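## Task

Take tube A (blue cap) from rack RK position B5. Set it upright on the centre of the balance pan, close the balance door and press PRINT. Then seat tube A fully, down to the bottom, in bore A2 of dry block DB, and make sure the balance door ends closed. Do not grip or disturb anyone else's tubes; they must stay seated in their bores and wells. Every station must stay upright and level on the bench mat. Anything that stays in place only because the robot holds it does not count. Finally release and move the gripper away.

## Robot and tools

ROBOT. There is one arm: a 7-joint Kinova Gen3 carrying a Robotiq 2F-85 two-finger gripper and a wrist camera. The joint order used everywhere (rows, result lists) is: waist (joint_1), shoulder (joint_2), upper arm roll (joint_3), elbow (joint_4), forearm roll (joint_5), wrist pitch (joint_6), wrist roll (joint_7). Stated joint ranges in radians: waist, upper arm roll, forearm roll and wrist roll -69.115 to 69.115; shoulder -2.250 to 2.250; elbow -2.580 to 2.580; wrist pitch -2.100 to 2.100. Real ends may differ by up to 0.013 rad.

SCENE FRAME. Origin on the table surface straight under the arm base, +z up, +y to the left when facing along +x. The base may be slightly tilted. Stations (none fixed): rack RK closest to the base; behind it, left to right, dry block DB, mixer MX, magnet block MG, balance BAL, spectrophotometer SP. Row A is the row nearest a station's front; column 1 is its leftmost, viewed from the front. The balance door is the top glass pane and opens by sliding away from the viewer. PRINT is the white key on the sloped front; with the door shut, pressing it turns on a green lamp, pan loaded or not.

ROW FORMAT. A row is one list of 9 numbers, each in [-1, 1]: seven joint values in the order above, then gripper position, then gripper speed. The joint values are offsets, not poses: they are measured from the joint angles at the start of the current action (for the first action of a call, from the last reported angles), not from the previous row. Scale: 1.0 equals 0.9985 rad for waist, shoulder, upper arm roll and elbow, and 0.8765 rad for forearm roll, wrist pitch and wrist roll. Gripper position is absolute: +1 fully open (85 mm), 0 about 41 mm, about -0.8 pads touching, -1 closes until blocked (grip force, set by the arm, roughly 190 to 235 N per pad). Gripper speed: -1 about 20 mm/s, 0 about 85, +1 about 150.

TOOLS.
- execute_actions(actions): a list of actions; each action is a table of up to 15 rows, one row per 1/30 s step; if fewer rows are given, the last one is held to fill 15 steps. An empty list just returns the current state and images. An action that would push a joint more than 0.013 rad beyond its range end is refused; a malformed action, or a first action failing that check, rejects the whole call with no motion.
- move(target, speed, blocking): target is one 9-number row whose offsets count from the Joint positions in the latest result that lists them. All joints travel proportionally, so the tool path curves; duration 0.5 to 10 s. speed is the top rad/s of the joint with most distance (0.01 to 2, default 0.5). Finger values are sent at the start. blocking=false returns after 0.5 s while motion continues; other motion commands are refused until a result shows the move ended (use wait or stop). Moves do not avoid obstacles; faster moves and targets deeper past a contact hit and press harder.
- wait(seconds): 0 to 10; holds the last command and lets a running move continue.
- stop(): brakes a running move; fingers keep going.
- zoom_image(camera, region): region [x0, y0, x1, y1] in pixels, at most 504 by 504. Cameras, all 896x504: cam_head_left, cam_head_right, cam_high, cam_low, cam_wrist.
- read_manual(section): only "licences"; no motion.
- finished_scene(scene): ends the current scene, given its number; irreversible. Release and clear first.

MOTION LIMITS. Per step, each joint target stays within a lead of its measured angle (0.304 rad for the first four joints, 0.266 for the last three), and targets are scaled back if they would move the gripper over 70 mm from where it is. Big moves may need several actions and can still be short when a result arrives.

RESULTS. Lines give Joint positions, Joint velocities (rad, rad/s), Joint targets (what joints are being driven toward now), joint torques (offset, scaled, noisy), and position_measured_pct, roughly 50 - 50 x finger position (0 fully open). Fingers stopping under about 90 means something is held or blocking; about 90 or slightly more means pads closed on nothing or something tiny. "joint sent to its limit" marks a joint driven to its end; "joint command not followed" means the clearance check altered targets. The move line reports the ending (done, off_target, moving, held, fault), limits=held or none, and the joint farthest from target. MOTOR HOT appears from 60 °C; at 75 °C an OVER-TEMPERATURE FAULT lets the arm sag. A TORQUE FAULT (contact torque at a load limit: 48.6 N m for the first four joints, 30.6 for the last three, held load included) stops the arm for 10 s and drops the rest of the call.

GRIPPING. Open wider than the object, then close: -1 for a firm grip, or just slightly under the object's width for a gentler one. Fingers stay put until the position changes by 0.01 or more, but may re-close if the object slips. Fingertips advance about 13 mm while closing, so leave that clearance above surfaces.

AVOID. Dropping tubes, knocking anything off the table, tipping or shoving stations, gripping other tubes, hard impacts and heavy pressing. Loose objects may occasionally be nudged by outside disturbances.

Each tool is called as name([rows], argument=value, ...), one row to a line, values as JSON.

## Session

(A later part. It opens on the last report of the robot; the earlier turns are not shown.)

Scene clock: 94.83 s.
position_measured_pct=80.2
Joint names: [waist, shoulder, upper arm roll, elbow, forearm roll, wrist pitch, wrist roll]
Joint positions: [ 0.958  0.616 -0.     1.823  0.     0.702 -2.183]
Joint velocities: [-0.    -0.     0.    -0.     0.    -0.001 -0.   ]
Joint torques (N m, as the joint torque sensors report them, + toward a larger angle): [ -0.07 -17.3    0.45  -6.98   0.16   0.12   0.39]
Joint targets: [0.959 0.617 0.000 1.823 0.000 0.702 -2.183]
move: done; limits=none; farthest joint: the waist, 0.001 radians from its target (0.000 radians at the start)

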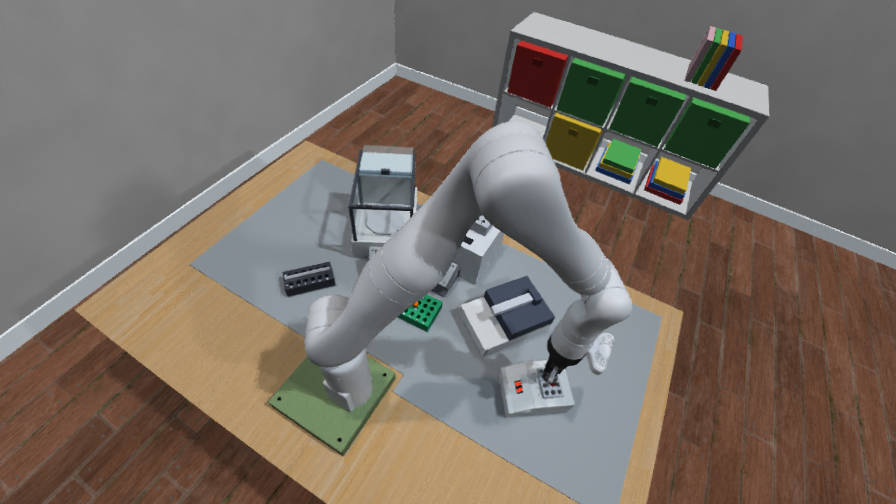

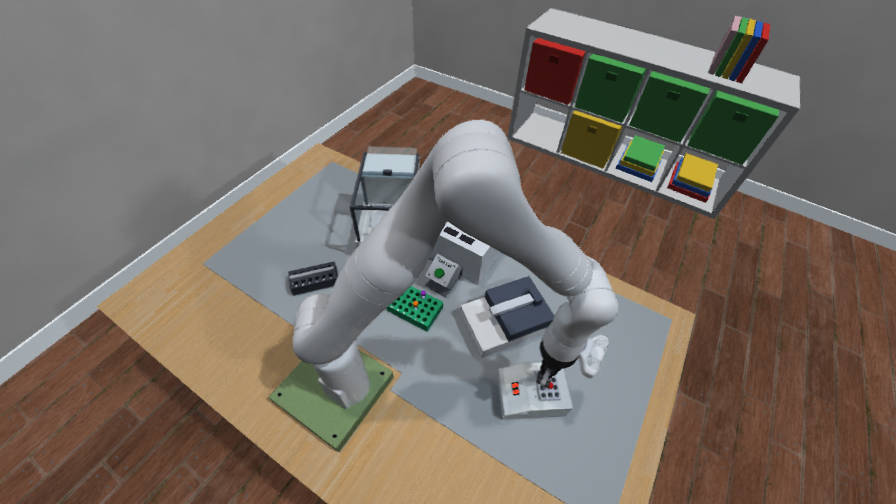

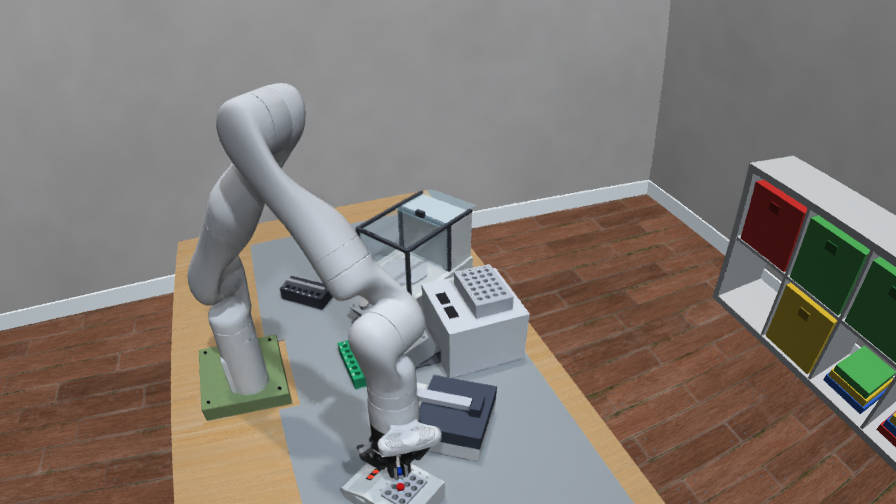

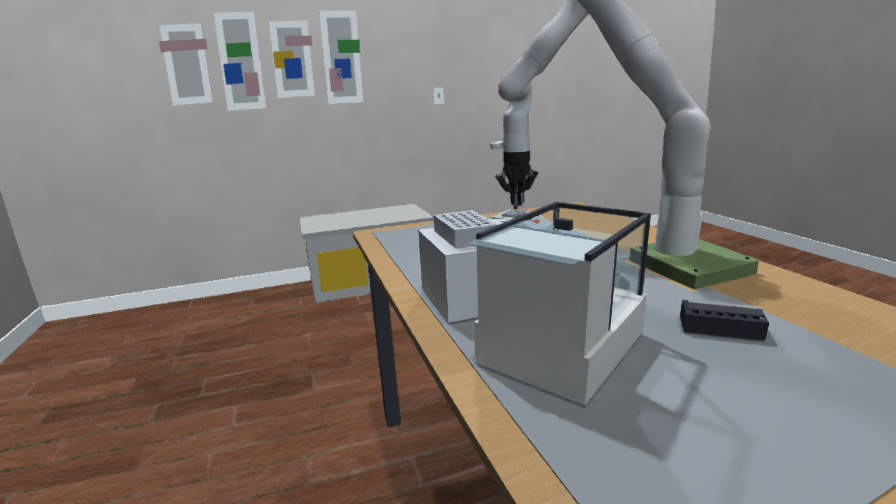

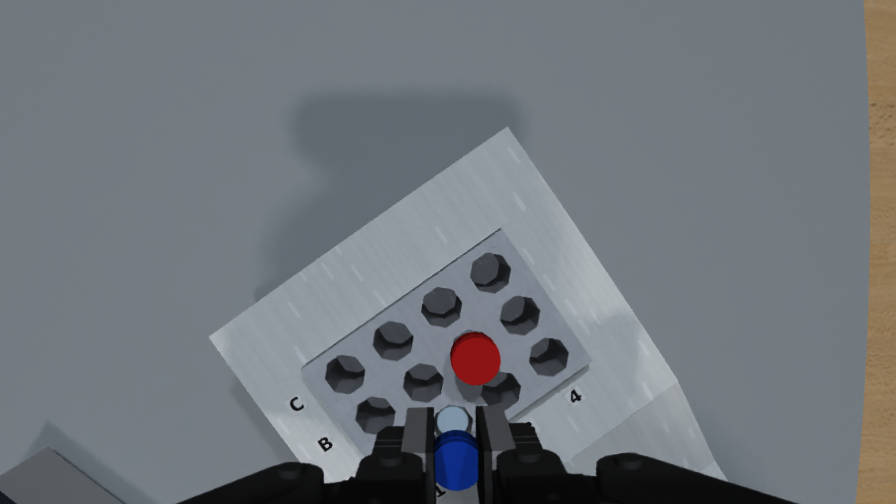

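move(target=[-0.0004,0.0233,0,0.0091,0,-0.0364,0,-0.64,-0.5], speed=0.05)

Scene clock: 96.00 s.
position_measured_pct=80.2
Joint names: [waist, shoulder, upper arm roll, elbow, forearm roll, wrist pitch, wrist roll]
Joint positions: [ 0.958  0.64  -0.     1.832  0.     0.67  -2.183]
Joint velocities: [-0.001  0.001 -0.    -0.     0.003 -0.     0.   ]
Joint torques (N m, as the joint torque sensors report them, + toward a larger angle): [ -0.24 -17.16  -0.13  -6.72   0.46   0.02   0.63]
Joint targets: [0.958 0.640 -0.000 1.832 0.000 0.670 -2.183]
move: done; limits=none; farthest joint: the waist, 0.000 radians from its target (0.001 radians at the start)

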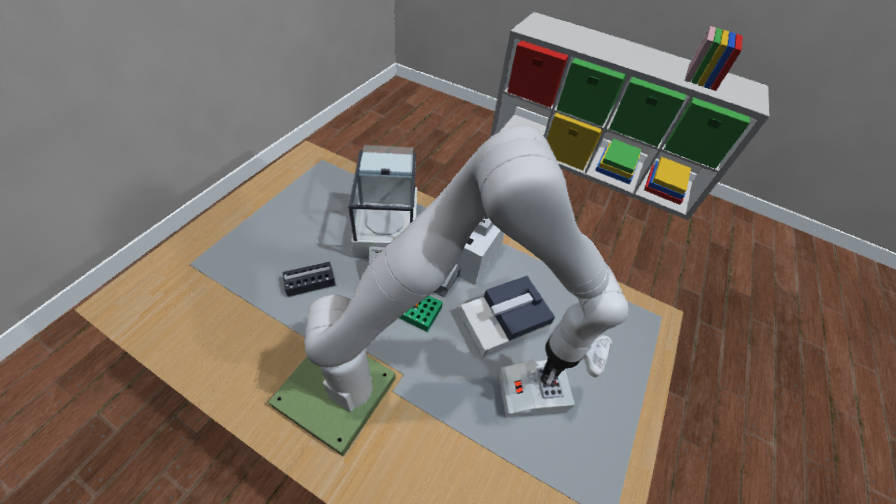

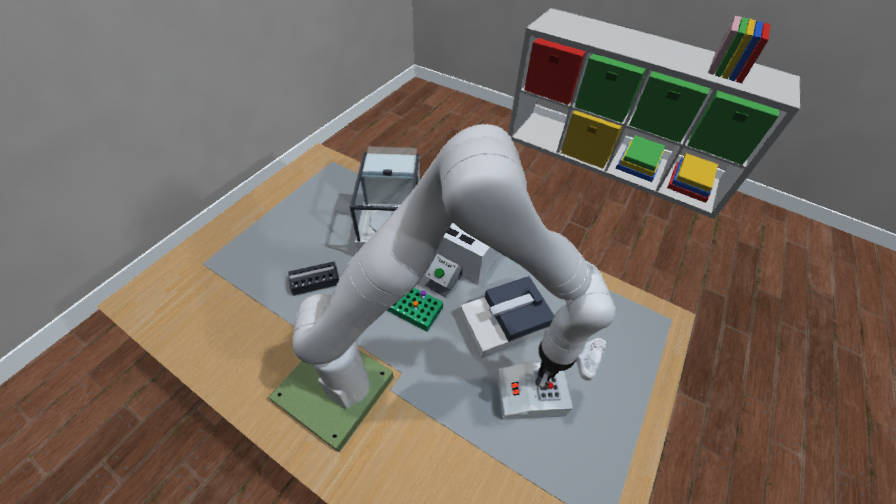

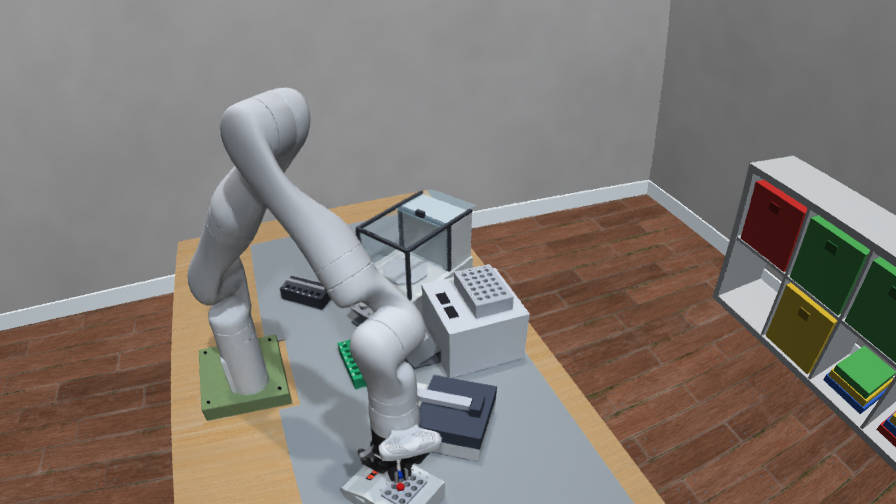

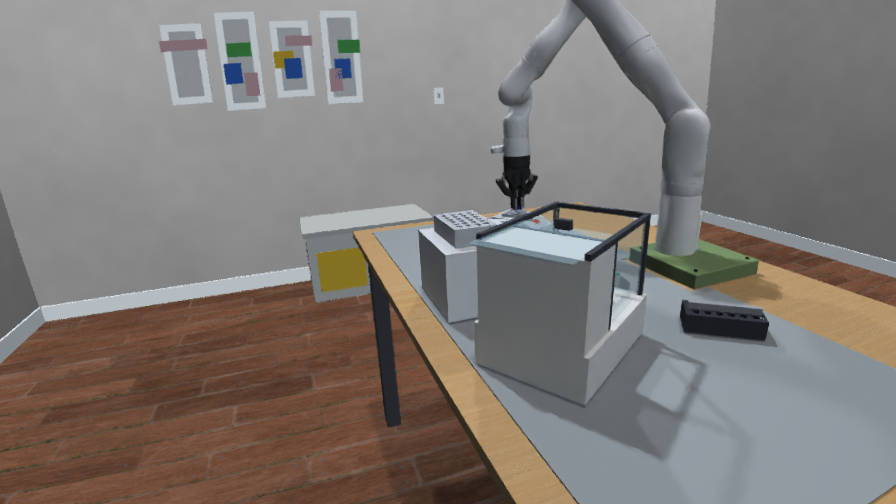

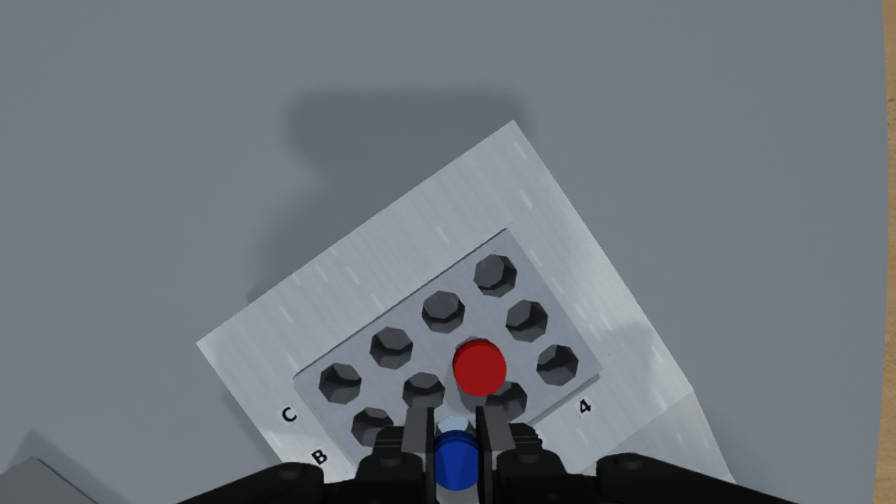

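move(target=[0,0.0058,0,0.0021,0,-0.009,0,-0.64,-0.5], speed=0.02)

Scene clock: 96.93 s.
position_measured_pct=80.2
Joint names: [waist, shoulder, upper arm roll, elbow, forearm roll, wrist pitch, wrist roll]
Joint positions: [ 0.958  0.645 -0.     1.834  0.     0.663 -2.183]
Joint velocities: [ 0.    -0.002  0.    -0.001 -0.001 -0.     0.   ]
Joint torques (N m, as the joint torque sensors report them, + toward a larger angle): [ -0.07 -17.33   0.13  -6.88   0.24  -0.02   0.67]
Joint targets: [0.958 0.645 -0.000 1.834 0.000 0.663 -2.183]
move: done; limits=none; farthest joint: the wrist pitch, 0.001 radians from its target (0.008 radians at the start)

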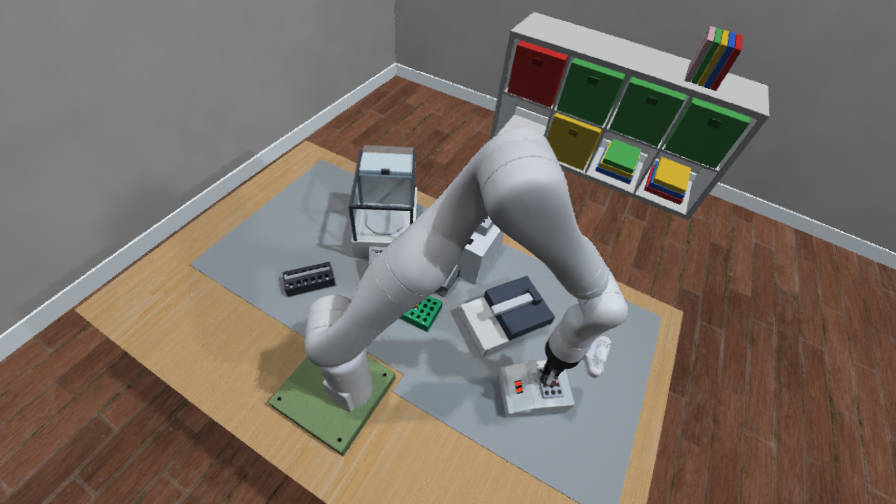

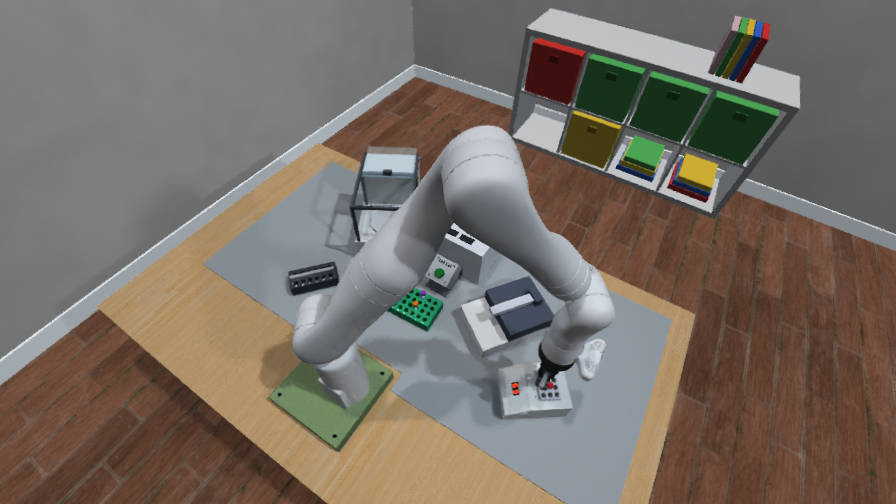

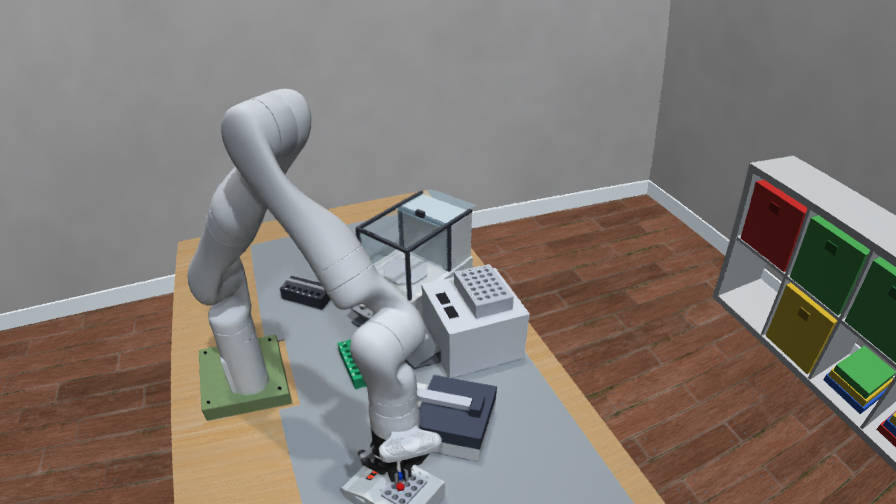

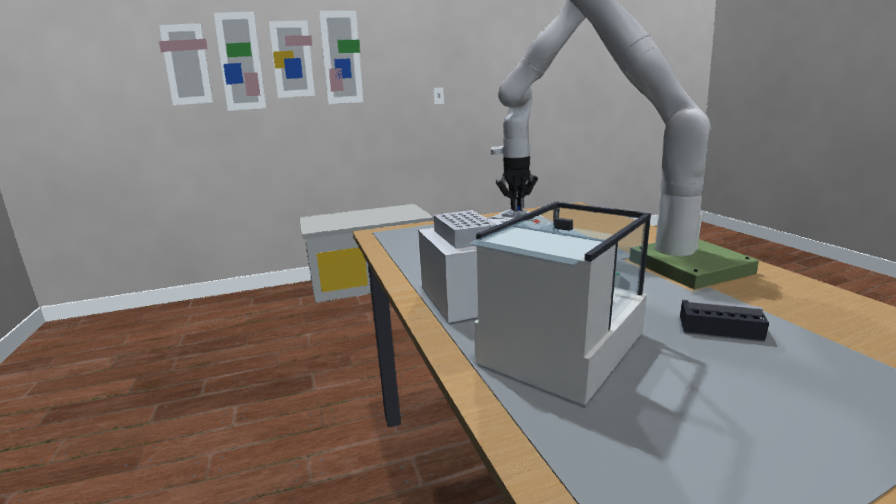

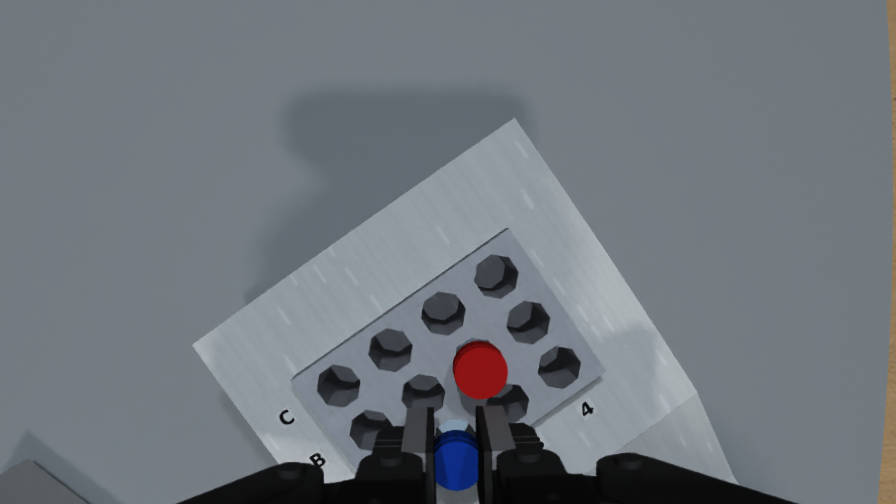

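move(target=[0,0.0058,0,0.0021,0,-0.009,0,-0.64,-0.5], speed=0.02)

Scene clock: 97.80 s.
position_measured_pct=80.2
Joint names: [waist, shoulder, upper arm roll, elbow, forearm roll, wrist pitch, wrist roll]
Joint positions: [ 0.958  0.648  0.     1.836  0.     0.656 -2.183]
Joint velocities: [ 0.001 -0.001  0.    -0.001  0.001  0.    -0.   ]
Joint torques (N m, as the joint torque sensors report them, + toward a larger angle): [ -0.45 -15.1   -0.43  -6.57   0.03  -0.39   0.52]
Joint targets: [0.958 0.651 -0.000 1.836 0.000 0.655 -2.183]
move: done; limits=none; farthest joint: the shoulder, 0.003 radians from its target (0.005 radians at the start)

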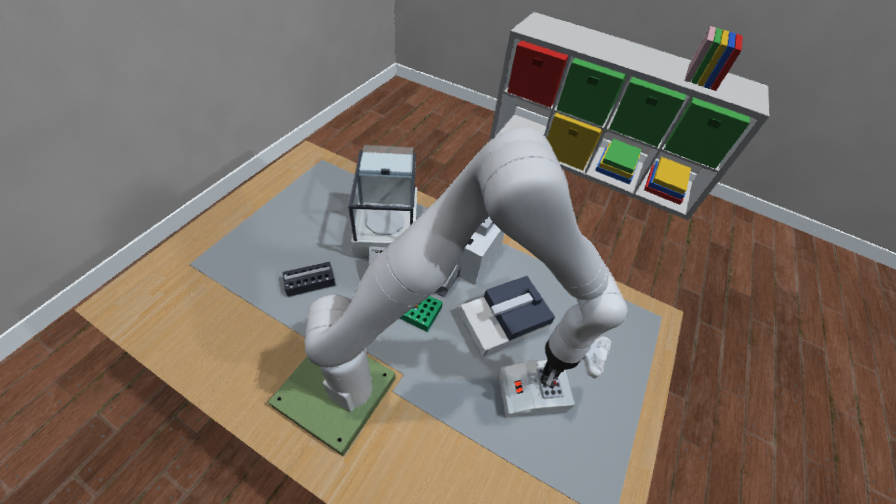

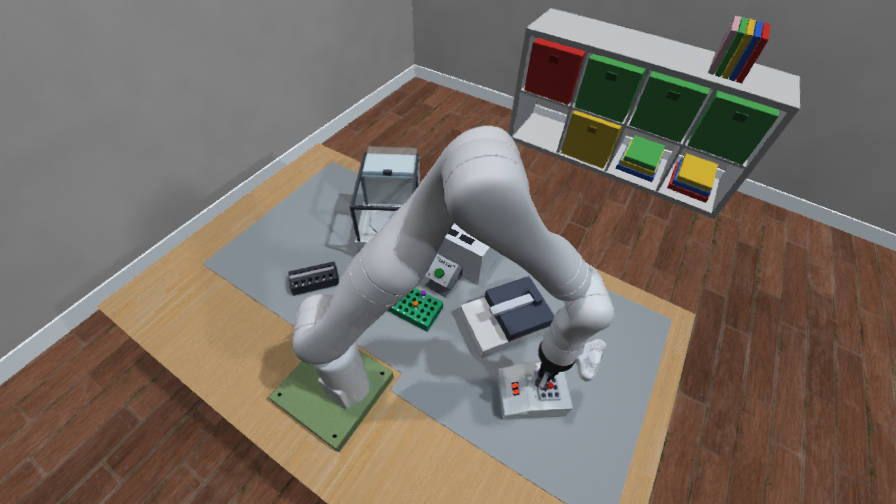

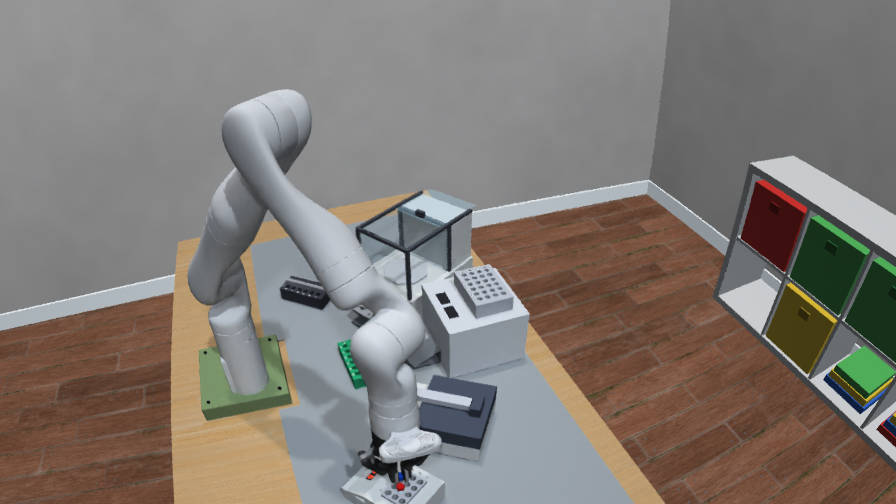

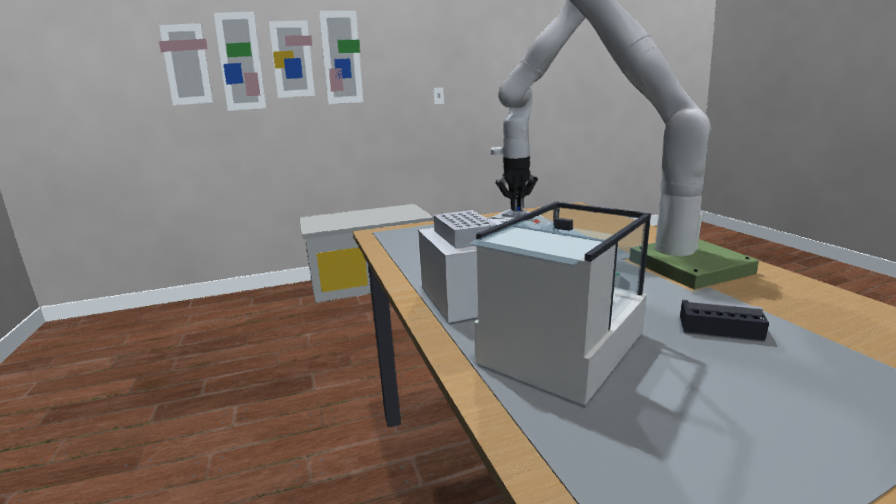

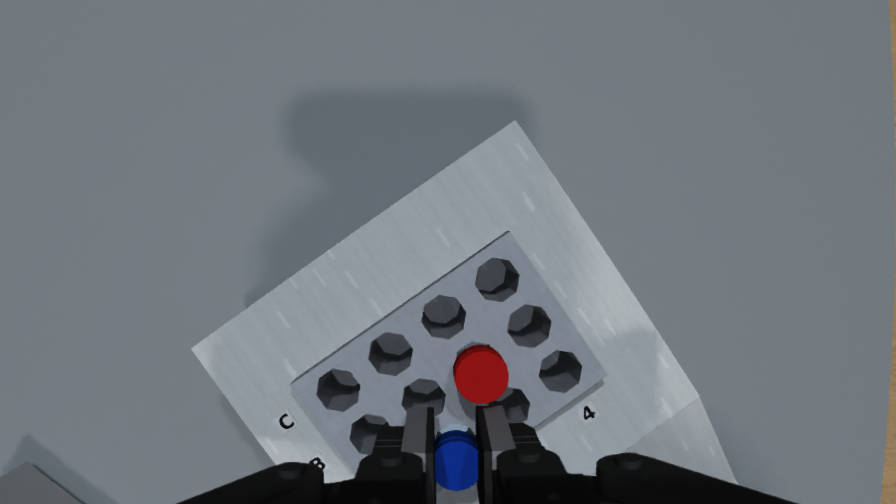

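execute_actions(actions=[])

Scene clock: 98.63 s.
position_measured_pct=80.2
Joint names: [waist, shoulder, upper arm roll, elbow, forearm roll, wrist pitch, wrist roll]
Joint positions: [ 0.958  0.648  0.     1.836  0.     0.656 -2.183]
Joint velocities: [ 0.001  0.     0.    -0.001  0.001 -0.    -0.   ]
Joint torques (N m, as the joint torque sensors report them, + toward a larger angle): [ -0.49 -14.61  -0.5   -6.11   0.32  -0.3    0.74]
Joint targets: [0.958 0.651 -0.000 1.836 0.000 0.655 -2.183]

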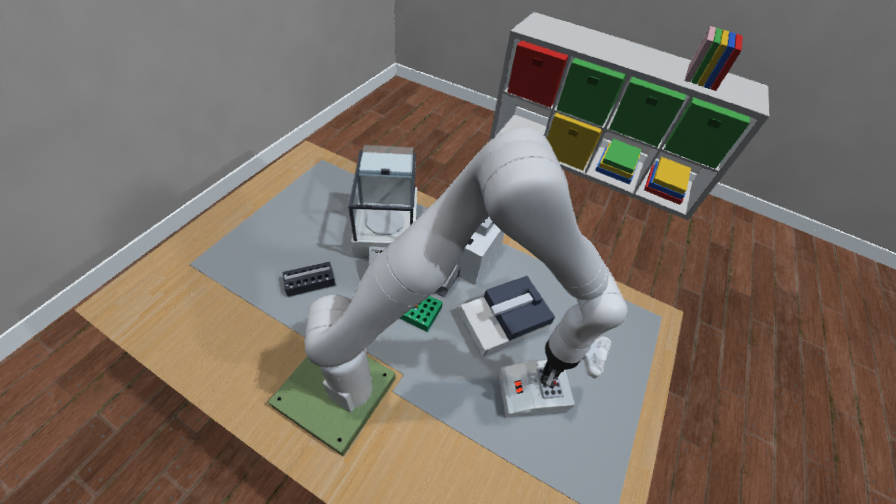

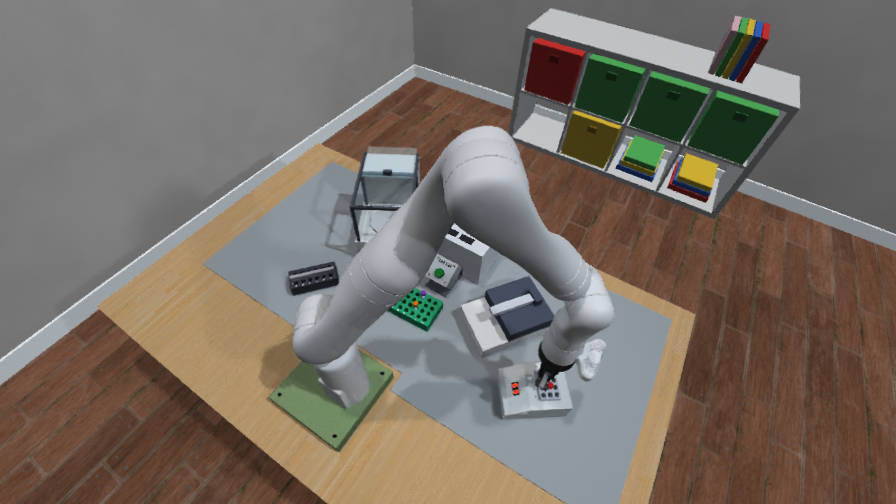

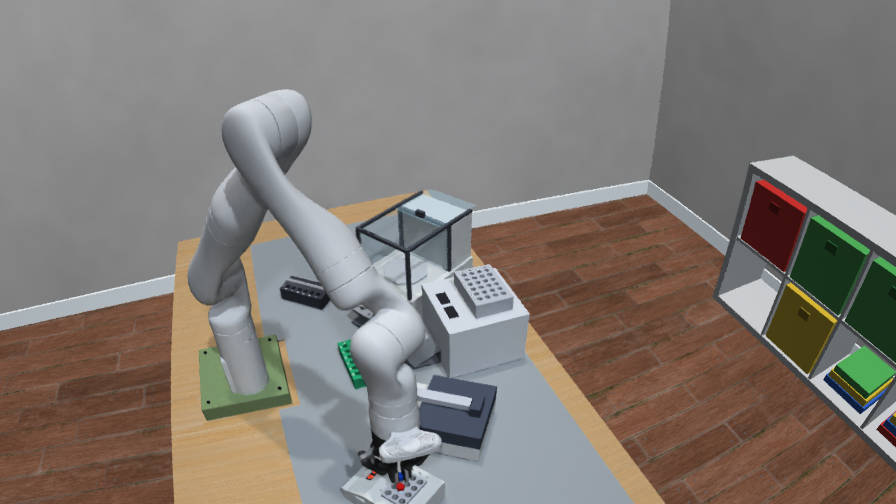

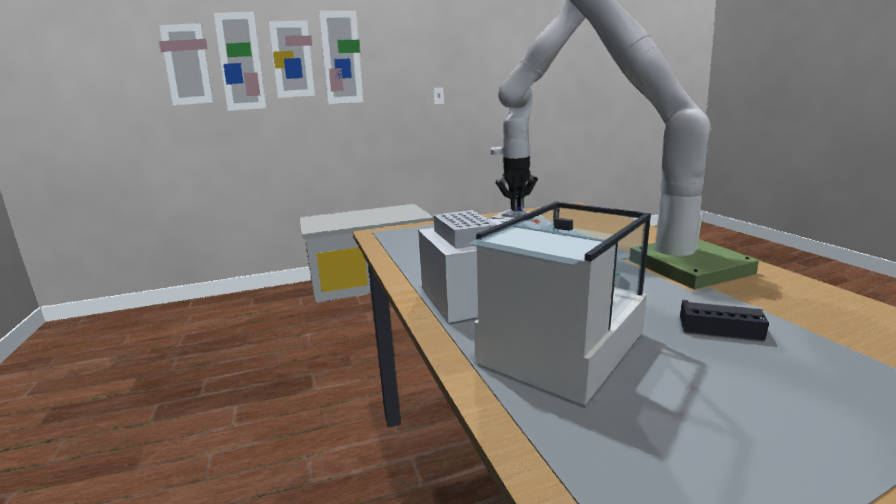

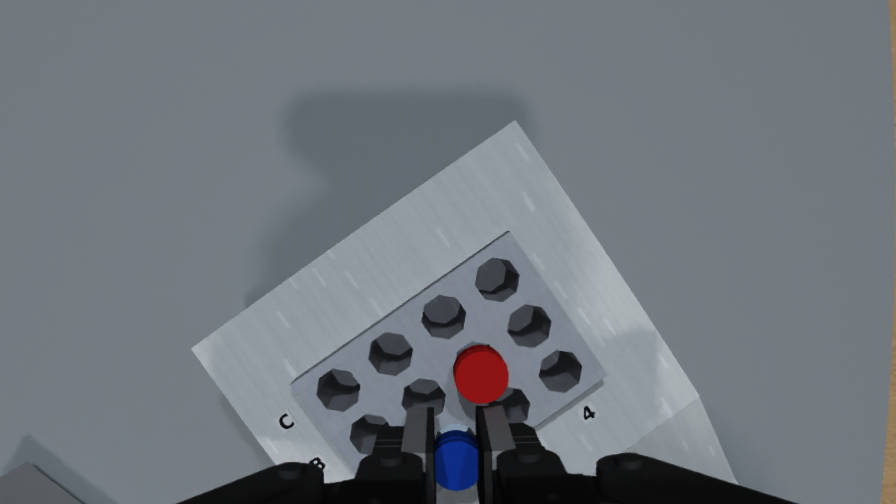

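execute_actions([
  [[0,0,0,0,0,0.001,0,-0.64,-0.8],[0,0,0,0,0,0.001,0,-0.64,-0.8],[0,0,0,0,0,0.001,0,-0.64,-0.8],[0,0,0,0,0,0.001,0,-0.64,-0.8],[0,0,0,0,0,0.001,0,-0.46,-0.8]],
])

move(target=[0,-0.0836,0,-0.040,0,0.1415,0,-0.46,-0.8], speed=0.15)

Scene clock: 99.43 s.
position_measured_pct=73.0
Joint names: [waist, shoulder, upper arm roll, elbow, forearm roll, wrist pitch, wrist roll]
Joint positions: [ 0.958  0.648  0.     1.836  0.     0.657 -2.183]
Joint velocities: [-0.002 -0.    -0.    -0.     0.     0.001  0.   ]
Joint torques (N m, as the joint torque sensors report them, + toward a larger angle): [ -0.2  -17.6   -0.01  -6.73   0.26   0.07   0.68]
Joint targets: [0.958 0.648 0.000 1.836 0.000 0.657 -2.183]

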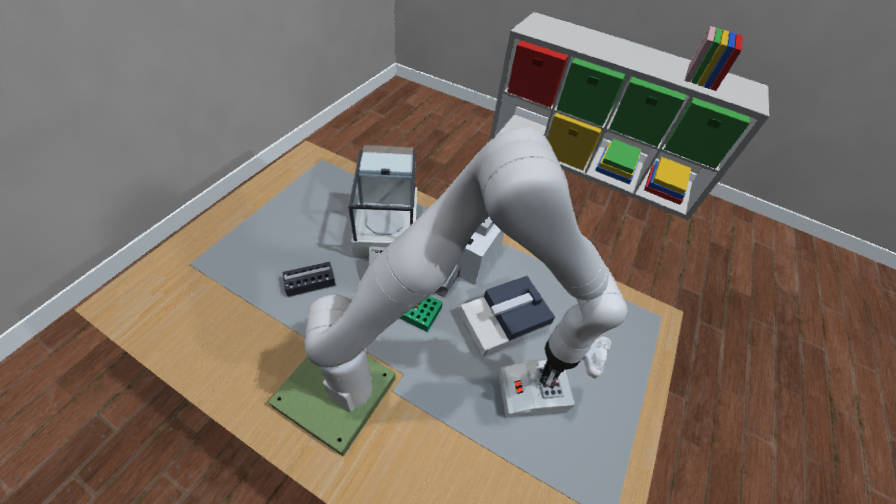

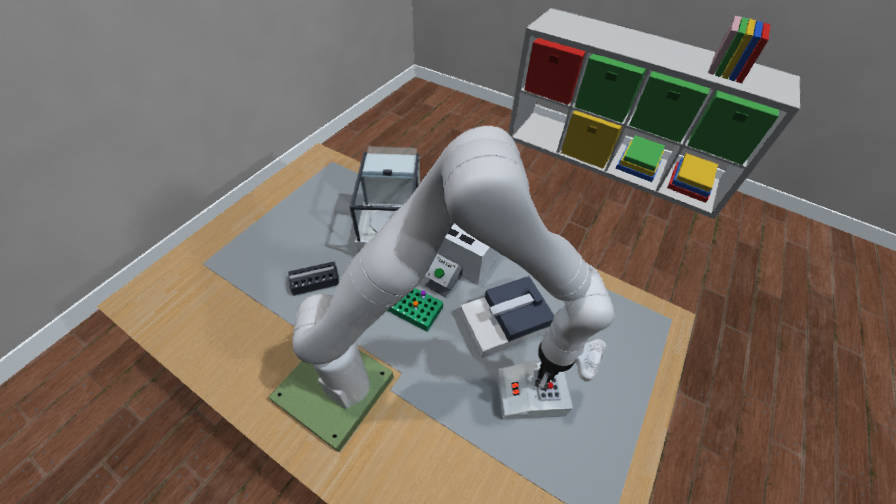

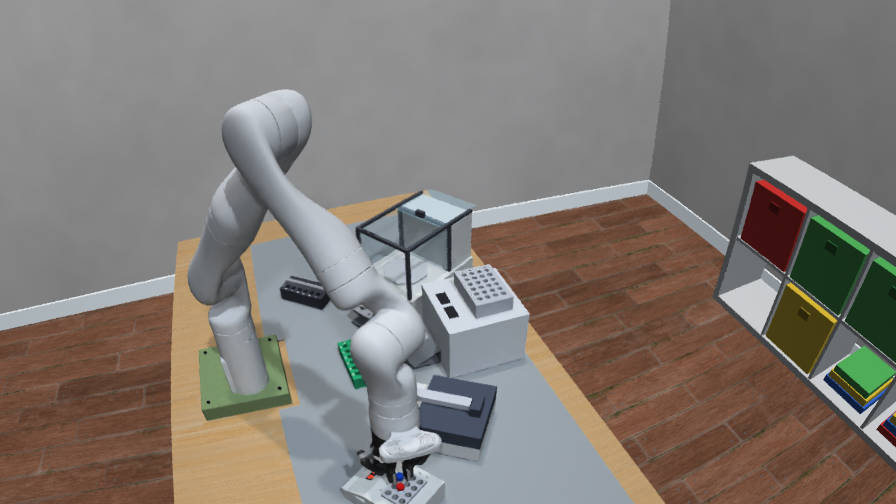

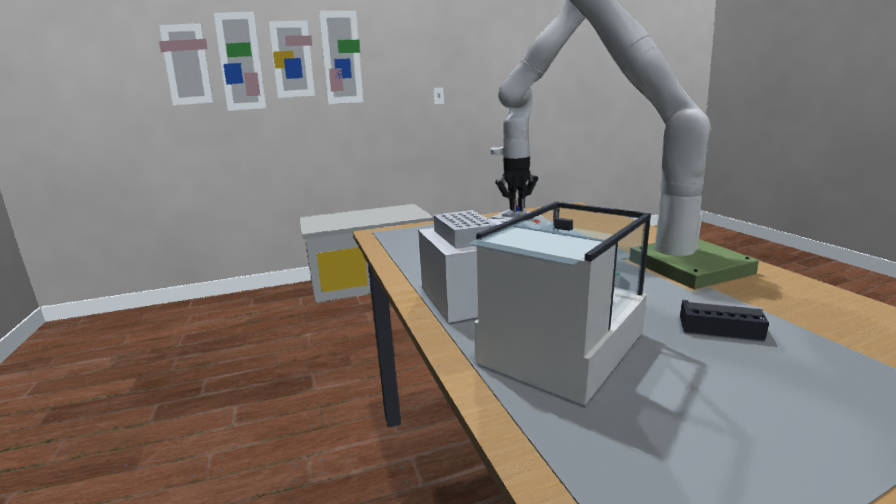

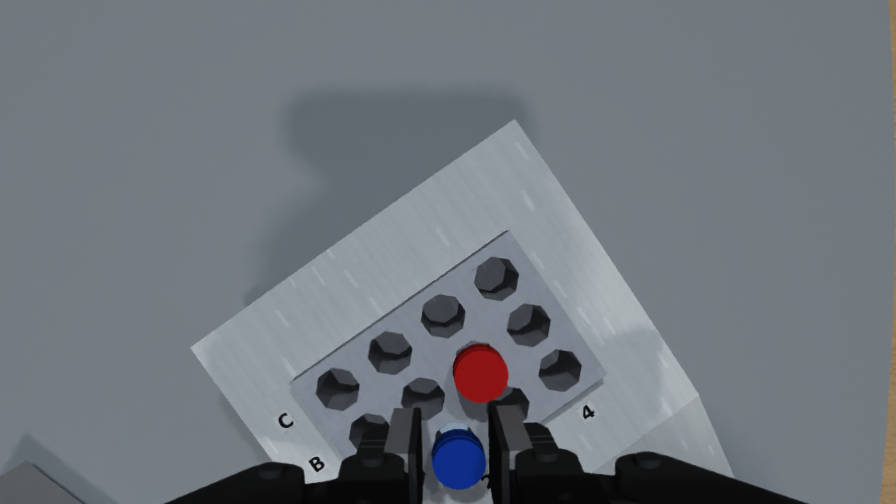

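Scene clock: 100.53 s.
position_measured_pct=73.0
Joint names: [waist, shoulder, upper arm roll, elbow, forearm roll, wrist pitch, wrist roll]
Joint positions: [ 0.958  0.565  0.     1.796  0.     0.781 -2.183]
Joint velocities: [ 0.    -0.003  0.     0.001  0.002  0.     0.   ]
Joint torques (N m, as the joint torque sensors report them, + toward a larger angle): [ -0.37 -17.38  -0.29  -7.65   0.27   0.04   0.94]
Joint targets: [0.958 0.564 0.000 1.796 0.000 0.781 -2.183]
move: done; limits=none; farthest joint: the waist, 0.000 radians from its target (0.000 radians at the start)

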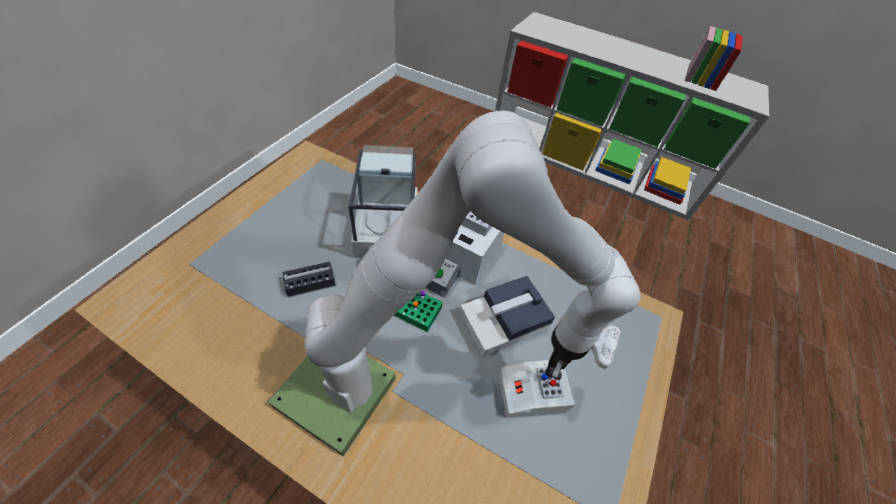

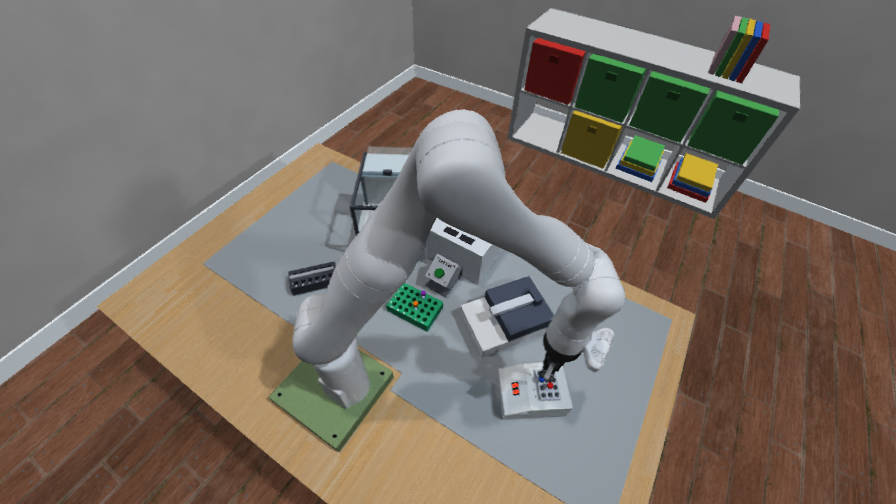

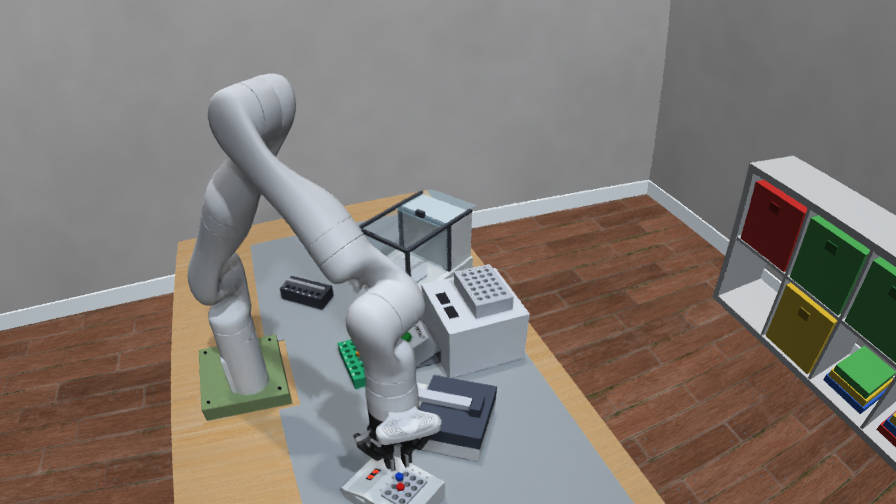

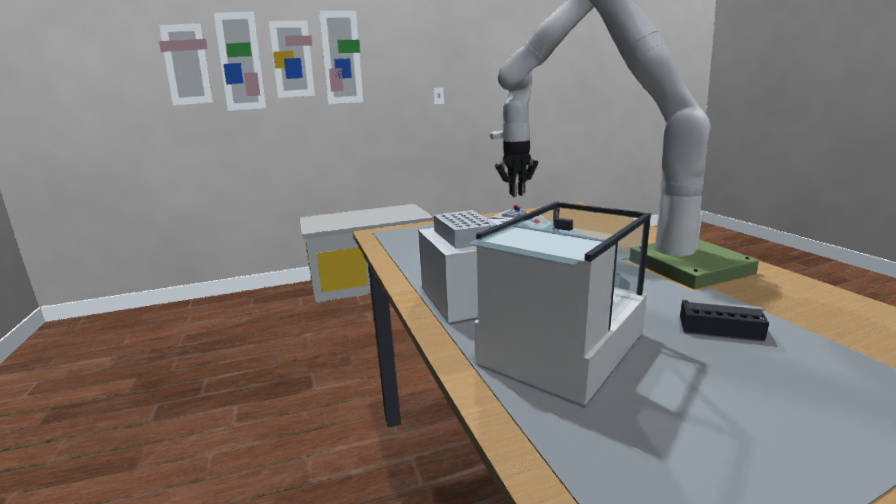

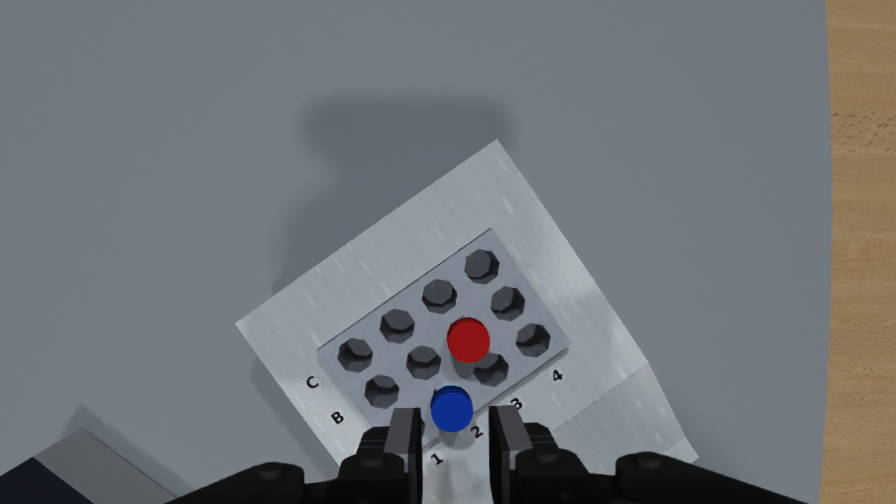

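zoom_image(camera="cam_wrist", region=[330, 240, 590, 450])

zoom_image(camera="cam_low", region=[480, 185, 560, 230])

zoom_image(camera="cam_head_right", region=[510, 355, 590, 415])

Region (330, 240, 590, 450) of cam_wrist's 896x504 image, scaled by 1.938; it fills the top 407 rows of this view, and the rest is white.

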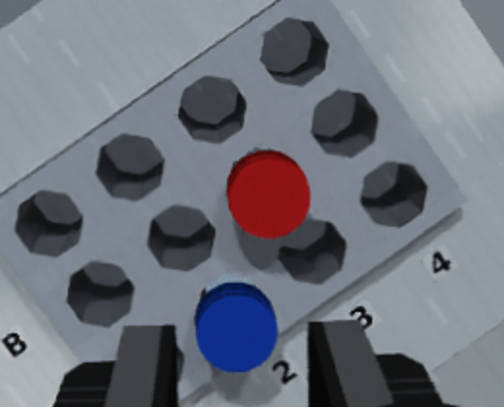

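Region (480, 185, 560, 230) of cam_low's 896x504 image, scaled by 6.300, with more detail than that image has; it fills the top 284 rows of this view, and the rest is white.

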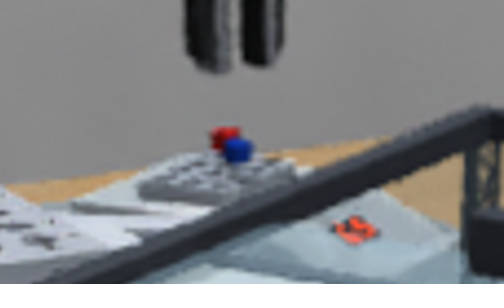

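Region (510, 355, 590, 415) of cam_head_right's 896x504 image, scaled by 6.300, with more detail than that image has; it fills the top 378 rows of this view, and the rest is white.

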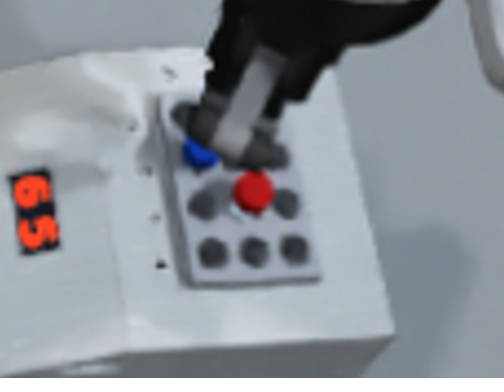

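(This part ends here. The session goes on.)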